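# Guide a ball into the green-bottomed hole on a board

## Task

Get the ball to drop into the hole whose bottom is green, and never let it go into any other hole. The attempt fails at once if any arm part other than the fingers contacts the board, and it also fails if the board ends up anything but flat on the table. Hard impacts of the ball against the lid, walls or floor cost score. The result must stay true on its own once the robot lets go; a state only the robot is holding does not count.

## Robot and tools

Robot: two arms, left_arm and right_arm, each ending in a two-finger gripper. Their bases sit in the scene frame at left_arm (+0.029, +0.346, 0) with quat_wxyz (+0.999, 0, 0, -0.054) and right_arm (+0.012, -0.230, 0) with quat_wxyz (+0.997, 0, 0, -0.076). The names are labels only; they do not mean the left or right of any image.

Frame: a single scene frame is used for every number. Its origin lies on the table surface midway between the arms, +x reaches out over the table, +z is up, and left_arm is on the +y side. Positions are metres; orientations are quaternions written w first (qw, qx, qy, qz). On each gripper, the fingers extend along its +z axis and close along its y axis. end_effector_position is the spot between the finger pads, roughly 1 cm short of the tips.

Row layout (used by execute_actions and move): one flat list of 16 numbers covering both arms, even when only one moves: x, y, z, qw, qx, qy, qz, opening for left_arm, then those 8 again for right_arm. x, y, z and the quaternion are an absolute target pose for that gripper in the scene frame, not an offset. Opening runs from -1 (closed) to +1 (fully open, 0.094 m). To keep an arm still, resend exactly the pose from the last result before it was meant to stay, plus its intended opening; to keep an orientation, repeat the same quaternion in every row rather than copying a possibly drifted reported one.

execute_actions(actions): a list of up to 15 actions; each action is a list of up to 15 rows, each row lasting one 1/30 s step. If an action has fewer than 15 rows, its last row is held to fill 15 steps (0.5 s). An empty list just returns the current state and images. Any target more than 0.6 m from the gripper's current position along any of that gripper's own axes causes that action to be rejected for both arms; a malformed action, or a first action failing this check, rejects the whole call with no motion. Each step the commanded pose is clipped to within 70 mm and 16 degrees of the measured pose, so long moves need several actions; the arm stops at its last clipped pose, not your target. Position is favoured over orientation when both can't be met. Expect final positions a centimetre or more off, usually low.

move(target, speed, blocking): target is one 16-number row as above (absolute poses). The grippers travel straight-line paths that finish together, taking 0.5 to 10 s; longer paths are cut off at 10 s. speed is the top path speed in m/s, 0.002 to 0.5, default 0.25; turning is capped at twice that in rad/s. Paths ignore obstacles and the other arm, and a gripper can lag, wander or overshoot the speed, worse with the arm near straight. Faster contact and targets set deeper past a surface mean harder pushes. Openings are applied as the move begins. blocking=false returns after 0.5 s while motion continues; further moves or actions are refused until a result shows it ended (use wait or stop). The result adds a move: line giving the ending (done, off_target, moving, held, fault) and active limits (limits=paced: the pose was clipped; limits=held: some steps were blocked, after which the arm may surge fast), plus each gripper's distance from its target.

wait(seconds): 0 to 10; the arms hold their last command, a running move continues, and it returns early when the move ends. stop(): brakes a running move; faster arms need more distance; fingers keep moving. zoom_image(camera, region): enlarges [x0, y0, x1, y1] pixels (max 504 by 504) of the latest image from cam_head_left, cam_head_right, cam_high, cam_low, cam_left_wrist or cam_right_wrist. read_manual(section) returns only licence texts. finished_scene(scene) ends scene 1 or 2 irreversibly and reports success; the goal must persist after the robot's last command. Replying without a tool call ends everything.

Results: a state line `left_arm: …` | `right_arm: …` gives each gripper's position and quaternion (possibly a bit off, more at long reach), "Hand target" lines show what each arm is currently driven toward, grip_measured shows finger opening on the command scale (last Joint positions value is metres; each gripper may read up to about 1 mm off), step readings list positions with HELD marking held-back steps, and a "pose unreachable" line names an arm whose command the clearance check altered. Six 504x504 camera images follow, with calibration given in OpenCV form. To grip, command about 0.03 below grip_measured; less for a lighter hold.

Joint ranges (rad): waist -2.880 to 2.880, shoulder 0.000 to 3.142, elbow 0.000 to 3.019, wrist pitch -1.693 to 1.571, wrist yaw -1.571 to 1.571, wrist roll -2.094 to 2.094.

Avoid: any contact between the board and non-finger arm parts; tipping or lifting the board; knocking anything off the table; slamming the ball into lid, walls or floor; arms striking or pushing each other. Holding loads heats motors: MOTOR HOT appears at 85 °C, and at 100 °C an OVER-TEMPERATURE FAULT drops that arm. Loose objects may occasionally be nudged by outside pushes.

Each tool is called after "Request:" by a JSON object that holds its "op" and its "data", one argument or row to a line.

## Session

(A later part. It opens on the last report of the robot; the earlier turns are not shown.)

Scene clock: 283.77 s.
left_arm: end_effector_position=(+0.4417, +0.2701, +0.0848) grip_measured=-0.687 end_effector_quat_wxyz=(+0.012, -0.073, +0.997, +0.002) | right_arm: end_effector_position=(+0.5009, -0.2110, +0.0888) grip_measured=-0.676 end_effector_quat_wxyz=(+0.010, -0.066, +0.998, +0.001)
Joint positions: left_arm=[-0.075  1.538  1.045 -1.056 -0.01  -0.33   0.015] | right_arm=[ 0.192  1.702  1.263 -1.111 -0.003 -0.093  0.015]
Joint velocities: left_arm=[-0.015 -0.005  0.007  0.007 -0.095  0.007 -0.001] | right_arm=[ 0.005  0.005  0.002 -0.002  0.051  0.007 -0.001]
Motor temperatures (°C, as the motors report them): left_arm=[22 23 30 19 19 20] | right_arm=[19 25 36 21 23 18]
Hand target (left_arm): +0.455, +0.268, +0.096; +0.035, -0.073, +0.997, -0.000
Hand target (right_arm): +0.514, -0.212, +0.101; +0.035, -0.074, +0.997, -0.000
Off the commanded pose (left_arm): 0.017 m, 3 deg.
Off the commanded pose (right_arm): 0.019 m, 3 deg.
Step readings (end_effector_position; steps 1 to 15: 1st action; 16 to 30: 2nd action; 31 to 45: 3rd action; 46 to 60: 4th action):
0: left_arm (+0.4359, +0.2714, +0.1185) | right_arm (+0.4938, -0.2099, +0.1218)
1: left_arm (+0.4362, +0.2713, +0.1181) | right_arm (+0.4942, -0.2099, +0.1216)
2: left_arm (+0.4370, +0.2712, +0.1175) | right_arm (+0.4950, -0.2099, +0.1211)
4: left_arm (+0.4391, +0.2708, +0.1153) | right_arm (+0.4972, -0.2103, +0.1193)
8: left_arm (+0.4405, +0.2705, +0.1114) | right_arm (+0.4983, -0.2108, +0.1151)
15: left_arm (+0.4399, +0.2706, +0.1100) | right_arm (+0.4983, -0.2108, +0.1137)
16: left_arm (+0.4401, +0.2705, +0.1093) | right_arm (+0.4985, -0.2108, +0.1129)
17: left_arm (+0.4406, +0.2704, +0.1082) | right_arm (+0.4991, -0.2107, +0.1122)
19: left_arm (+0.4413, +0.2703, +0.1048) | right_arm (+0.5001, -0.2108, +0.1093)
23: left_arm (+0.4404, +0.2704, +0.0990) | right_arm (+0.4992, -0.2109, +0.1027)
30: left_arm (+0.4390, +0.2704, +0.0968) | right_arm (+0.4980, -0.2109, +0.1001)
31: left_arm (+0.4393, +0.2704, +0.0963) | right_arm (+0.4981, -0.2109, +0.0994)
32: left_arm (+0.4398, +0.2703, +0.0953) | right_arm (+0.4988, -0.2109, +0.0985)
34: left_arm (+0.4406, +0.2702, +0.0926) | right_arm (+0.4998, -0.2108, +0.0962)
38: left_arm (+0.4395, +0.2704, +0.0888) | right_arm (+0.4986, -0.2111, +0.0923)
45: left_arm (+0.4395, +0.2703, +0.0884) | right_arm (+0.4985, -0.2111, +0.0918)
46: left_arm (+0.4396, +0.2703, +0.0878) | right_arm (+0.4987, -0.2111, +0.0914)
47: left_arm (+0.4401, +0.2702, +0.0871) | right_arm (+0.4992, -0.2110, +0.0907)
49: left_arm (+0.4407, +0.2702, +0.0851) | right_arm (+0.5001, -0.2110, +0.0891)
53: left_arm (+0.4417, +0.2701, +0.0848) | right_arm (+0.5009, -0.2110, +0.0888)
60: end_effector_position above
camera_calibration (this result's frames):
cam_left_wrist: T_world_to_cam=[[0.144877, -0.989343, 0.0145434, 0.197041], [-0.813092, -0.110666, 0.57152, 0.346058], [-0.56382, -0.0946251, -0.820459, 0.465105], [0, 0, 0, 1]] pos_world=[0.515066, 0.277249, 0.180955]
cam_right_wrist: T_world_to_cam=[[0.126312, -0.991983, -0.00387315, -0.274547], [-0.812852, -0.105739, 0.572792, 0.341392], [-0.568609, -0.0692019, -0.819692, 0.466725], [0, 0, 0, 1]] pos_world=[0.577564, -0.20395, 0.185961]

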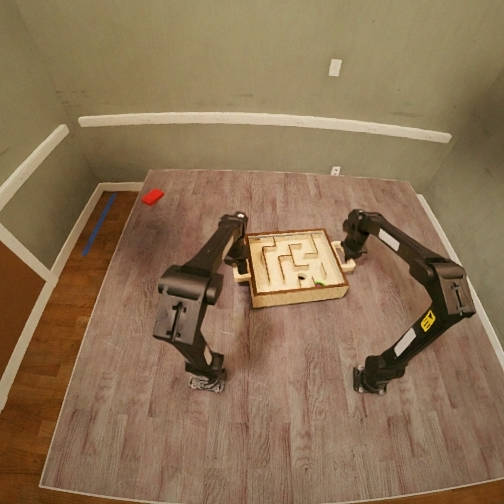

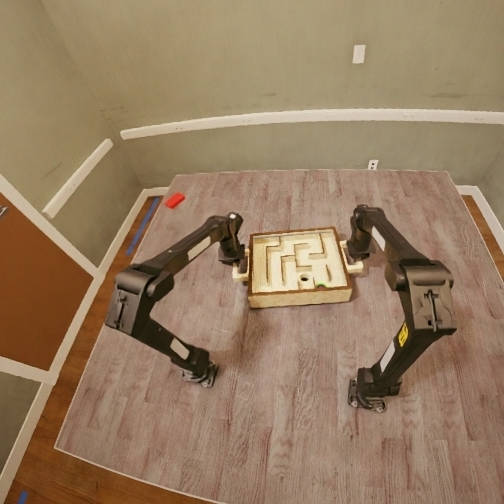

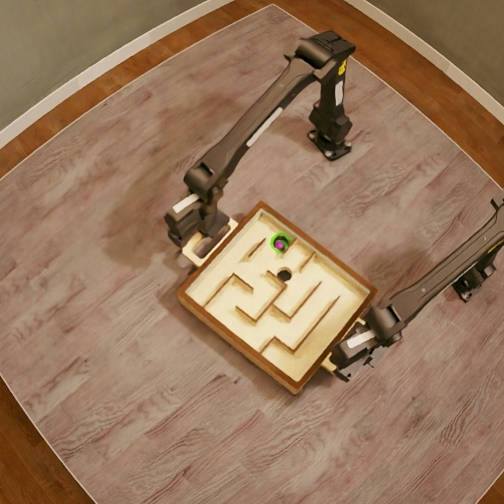

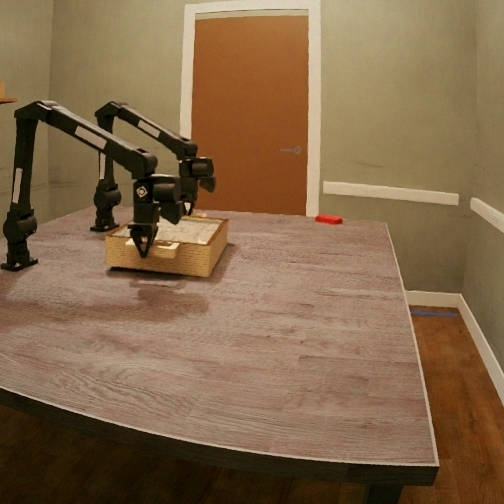

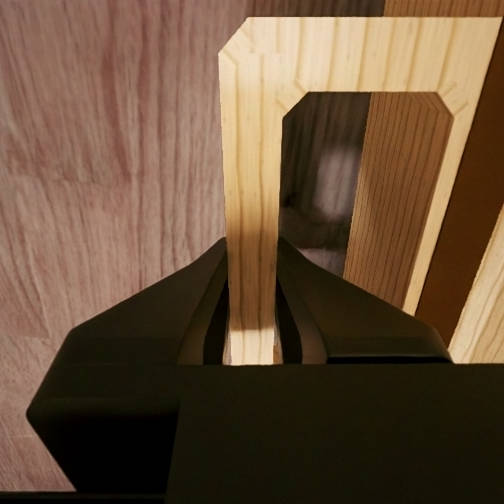

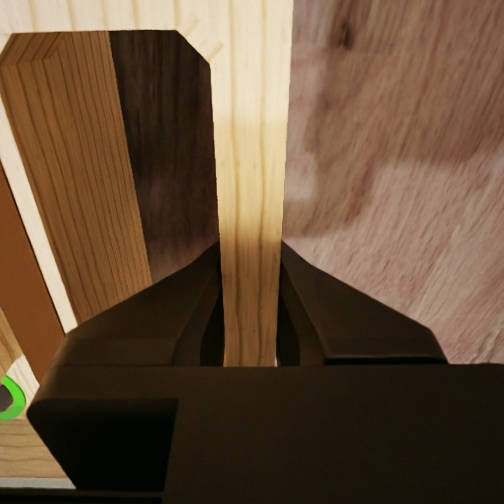

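Request:
{"op": "execute_actions", "data": {
  "actions": [
    [[0.455,0.268,0.088,0.025,-0.073,0.997,0,-1,0.515,-0.212,0.093,0.025,-0.073,0.997,0,-1]],
    [[0.453,0.268,0.081,0.018,-0.073,0.997,0,-1,0.513,-0.212,0.085,0.018,-0.073,0.997,0,-1]],
    [[0.451,0.268,0.077,0.01,-0.073,0.997,0,-1,0.511,-0.212,0.081,0.01,-0.073,0.997,0,-1]]
  ]
}}

Scene clock: 288.90 s.
left_arm: end_effector_position=(+0.4417, +0.2696, +0.0750) grip_measured=-0.687 end_effector_quat_wxyz=(+0.002, -0.073, +0.997, +0.003) | right_arm: end_effector_position=(+0.5018, -0.2115, +0.0779) grip_measured=-0.676 end_effector_quat_wxyz=(+0.003, -0.066, +0.998, +0.001)
Joint positions: left_arm=[-0.075  1.563  1.045 -1.051 -0.007 -0.33   0.015] | right_arm=[ 0.191  1.725  1.263 -1.103 -0.002 -0.093  0.015]
Joint velocities: left_arm=[ 0.005  0.005 -0.002 -0.017 -0.051  0.007 -0.001] | right_arm=[-0.024 -0.015 -0.012  0.002  0.095 -0.051 -0.   ]
Motor temperatures (°C, as the motors report them): left_arm=[22 23 29 19 19 20] | right_arm=[19 25 36 21 23 18]
Hand target (left_arm): +0.451, +0.268, +0.077; +0.010, -0.073, +0.997, +0.000
Hand target (right_arm): +0.511, -0.212, +0.081; +0.010, -0.073, +0.997, -0.000
Off the commanded pose (left_arm): 0.010 m, 1 deg.
Off the commanded pose (right_arm): 0.010 m, 1 deg.
Step readings (end_effector_position; steps 1 to 15: 1st action; 16 to 30: 2nd action; 31 to 45: 3rd action):
0: left_arm (+0.4417, +0.2701, +0.0848) | right_arm (+0.5009, -0.2110, +0.0888)
1: left_arm (+0.4417, +0.2701, +0.0842) | right_arm (+0.5009, -0.2110, +0.0882)
2: left_arm (+0.4416, +0.2701, +0.0837) | right_arm (+0.5009, -0.2112, +0.0877)
4: left_arm (+0.4416, +0.2701, +0.0824) | right_arm (+0.5009, -0.2112, +0.0863)
8: left_arm (+0.4418, +0.2701, +0.0818) | right_arm (+0.5013, -0.2112, +0.0857)
15: left_arm (+0.4418, +0.2701, +0.0818) | right_arm (+0.5013, -0.2112, +0.0857)
16: left_arm (+0.4418, +0.2700, +0.0816) | right_arm (+0.5014, -0.2112, +0.0854)
17: left_arm (+0.4419, +0.2700, +0.0815) | right_arm (+0.5015, -0.2112, +0.0852)
19: left_arm (+0.4422, +0.2699, +0.0806) | right_arm (+0.5020, -0.2112, +0.0843)
23: left_arm (+0.4424, +0.2699, +0.0795) | right_arm (+0.5023, -0.2112, +0.0831)
30: left_arm (+0.4424, +0.2699, +0.0794) | right_arm (+0.5023, -0.2112, +0.0829)
31: left_arm (+0.4423, +0.2699, +0.0791) | right_arm (+0.5023, -0.2112, +0.0825)
32: left_arm (+0.4423, +0.2698, +0.0789) | right_arm (+0.5023, -0.2112, +0.0824)
34: left_arm (+0.4421, +0.2697, +0.0778) | right_arm (+0.5022, -0.2114, +0.0813)
38: left_arm (+0.4418, +0.2696, +0.0754) | right_arm (+0.5019, -0.2115, +0.0784)
45: end_effector_position above
camera_calibration (this result's frames):
cam_left_wrist: T_world_to_cam=[[0.145092, -0.989356, 0.0111366, 0.196833], [-0.801689, -0.110958, 0.587352, 0.345449], [-0.579864, -0.094148, -0.809255, 0.463075], [0, 0, 0, 1]] pos_world=[0.516905, 0.276666, 0.169653]
cam_right_wrist: T_world_to_cam=[[0.12548, -0.992088, -0.00405684, -0.274824], [-0.804131, -0.1041, 0.585266, 0.343285], [-0.581058, -0.0701767, -0.810831, 0.463638], [0, 0, 0, 1]] pos_world=[0.579931, -0.204377, 0.173904]

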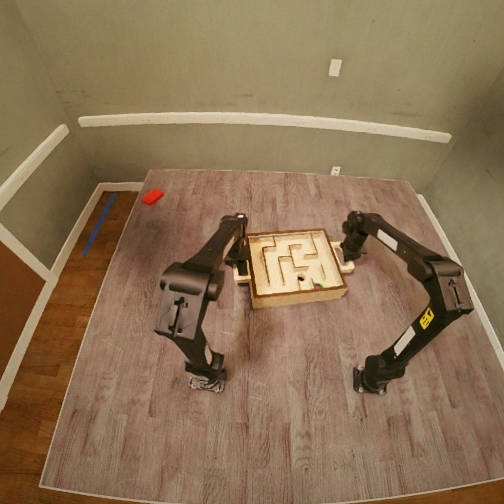

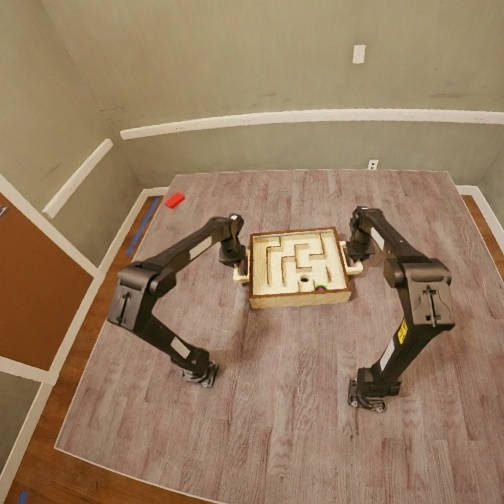

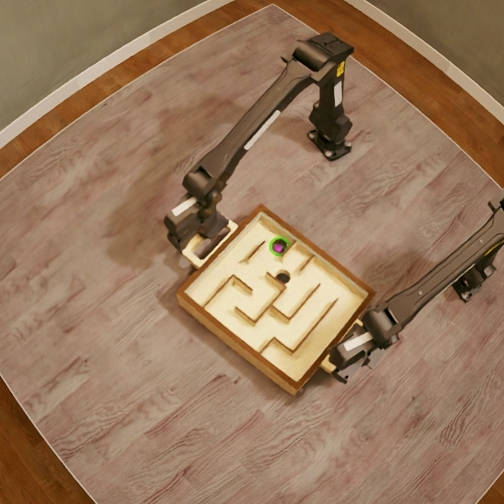

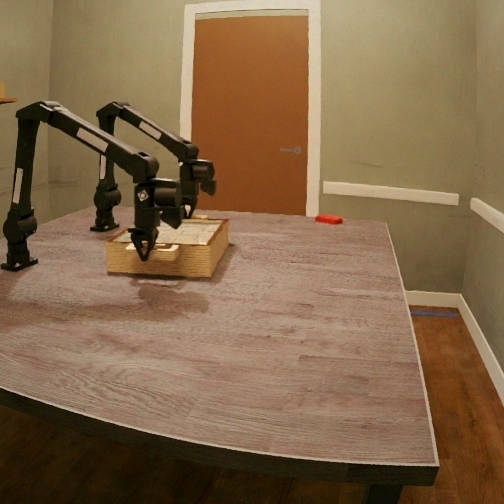

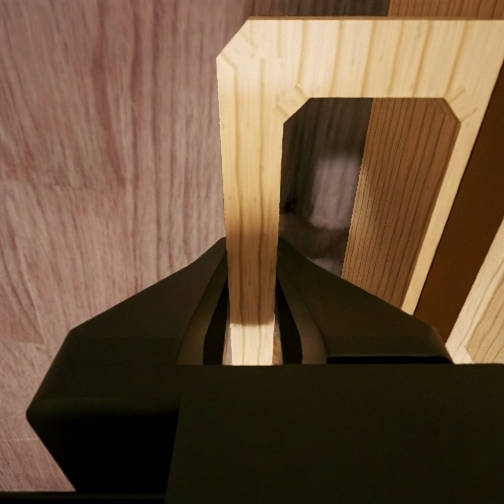

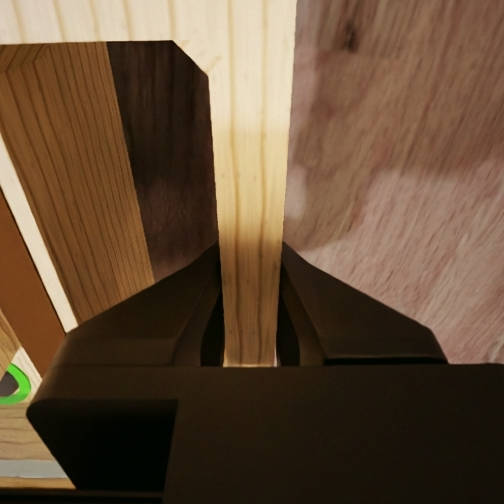

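At rest height. Release and lift.

Request:
{"op": "execute_actions", "data": {
  "actions": [
    [[0.446,0.269,0.078,0.003,-0.073,0.997,0,-0.2,0.506,-0.212,0.081,0.003,-0.07,0.997,0,-0.2]],
    [[0.444,0.269,0.11,0.003,-0.073,0.997,0,-0.2,0.504,-0.212,0.113,0.003,-0.07,0.997,0,-0.2]],
    [[0.444,0.269,0.16,0.003,-0.073,0.997,0,-0.2,0.504,-0.212,0.163,0.003,-0.07,0.997,0,-0.2]]
  ]
}}

Scene clock: 294.57 s.
left_arm: end_effector_position=(+0.4366, +0.2701, +0.1502) grip_measured=-0.203 end_effector_quat_wxyz=(-0.002, -0.073, +0.997, +0.003) | right_arm: end_effector_position=(+0.4947, -0.2118, +0.1530) grip_measured=-0.202 end_effector_quat_wxyz=(-0.004, -0.066, +0.998, +0.001)
Joint positions: left_arm=[-0.075  1.472  1.158 -1.262 -0.005 -0.33   0.037] | right_arm=[ 0.191  1.645  1.369 -1.302 -0.002 -0.093  0.037]
Joint velocities: left_arm=[-0.005 -0.005  0.007 -0.002  0.007 -0.051  0.001] | right_arm=[-0.005 -0.005 -0.017 -0.032  0.007 -0.022  0.   ]
Motor temperatures (°C, as the motors report them): left_arm=[22 23 29 19 19 20] | right_arm=[19 25 35 21 23 18]
Hand target (left_arm): +0.445, +0.269, +0.159; +0.003, -0.073, +0.997, -0.000
Hand target (right_arm): +0.502, -0.212, +0.163; +0.003, -0.070, +0.998, +0.000
Off the commanded pose (left_arm): 0.012 m, 1 deg.
Off the commanded pose (right_arm): 0.014 m, 1 deg.
Step readings (end_effector_position; steps 1 to 15: 1st action; 16 to 30: 2nd action; 31 to 45: 3rd action):
0: left_arm (+0.4417, +0.2696, +0.0750) | right_arm (+0.5018, -0.2115, +0.0779)
1: left_arm (+0.4417, +0.2694, +0.0750) | right_arm (+0.5018, -0.2115, +0.0779)
2: left_arm (+0.4416, +0.2693, +0.0750) | right_arm (+0.5018, -0.2115, +0.0779)
4: left_arm (+0.4416, +0.2692, +0.0750) | right_arm (+0.5018, -0.2115, +0.0779)
8: left_arm (+0.4416, +0.2692, +0.0750) | right_arm (+0.5018, -0.2115, +0.0779)
15: left_arm (+0.4416, +0.2692, +0.0750) | right_arm (+0.5018, -0.2115, +0.0779)
16: left_arm (+0.4395, +0.2696, +0.0756) | right_arm (+0.5002, -0.2116, +0.0790)
17: left_arm (+0.4350, +0.2704, +0.0771) | right_arm (+0.4957, -0.2118, +0.0798)
19: left_arm (+0.4289, +0.2716, +0.0810) | right_arm (+0.4896, -0.2120, +0.0827)
23: left_arm (+0.4275, +0.2718, +0.0889) | right_arm (+0.4874, -0.2121, +0.0880)
30: left_arm (+0.4296, +0.2714, +0.0917) | right_arm (+0.4893, -0.2120, +0.0907)
31: left_arm (+0.4277, +0.2718, +0.0947) | right_arm (+0.4877, -0.2121, +0.0935)
32: left_arm (+0.4234, +0.2726, +0.0996) | right_arm (+0.4835, -0.2122, +0.0976)
34: left_arm (+0.4229, +0.2727, +0.1144) | right_arm (+0.4819, -0.2123, +0.1117)
38: left_arm (+0.4335, +0.2707, +0.1424) | right_arm (+0.4907, -0.2119, +0.1407)
45: end_effector_position above
camera_calibration (this result's frames):
cam_left_wrist: T_world_to_cam=[[0.145181, -0.989346, 0.0108328, 0.197267], [-0.797012, -0.110455, 0.593777, 0.294118], [-0.586255, -0.0948389, -0.804557, 0.523361], [0, 0, 0, 1]] pos_world=[0.512598, 0.277287, 0.244296]
cam_right_wrist: T_world_to_cam=[[0.125418, -0.99209, -0.00521419, -0.273693], [-0.796251, -0.103793, 0.595996, 0.288092], [-0.591823, -0.0705967, -0.802971, 0.524395], [0, 0, 0, 1]] pos_world=[0.574069, -0.204606, 0.247945]

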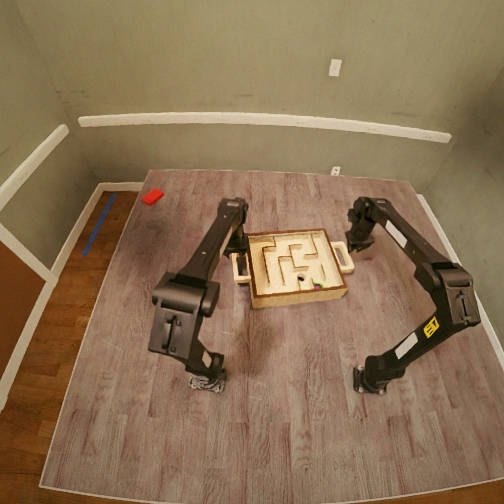

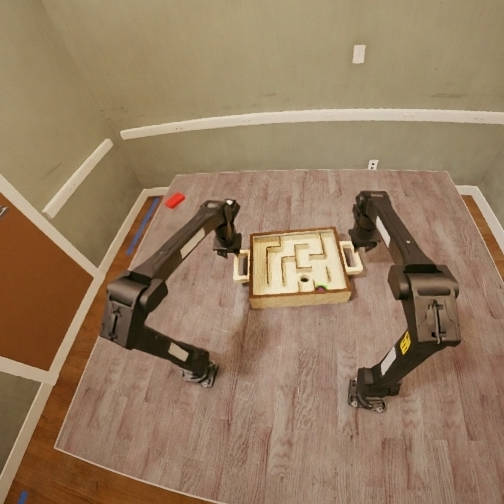

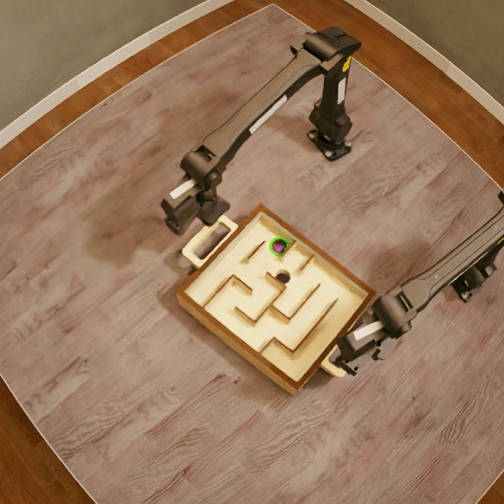

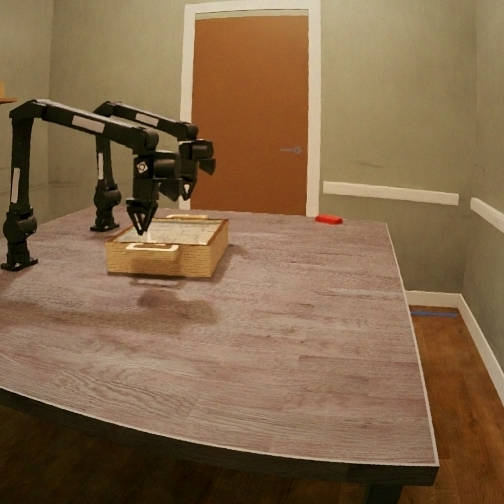

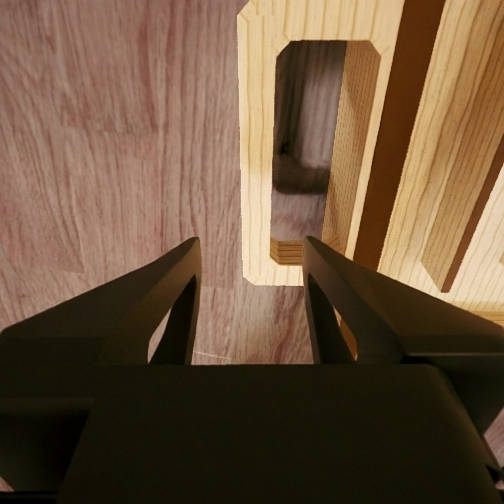

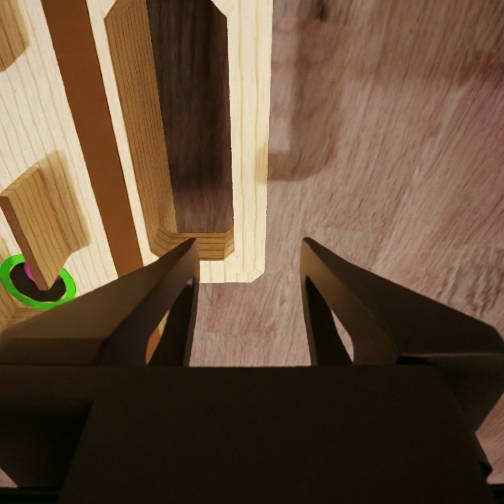

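Request:
{"op": "finished_scene", "data": {
  "scene": 2
}}

The scene is finished: the task was done.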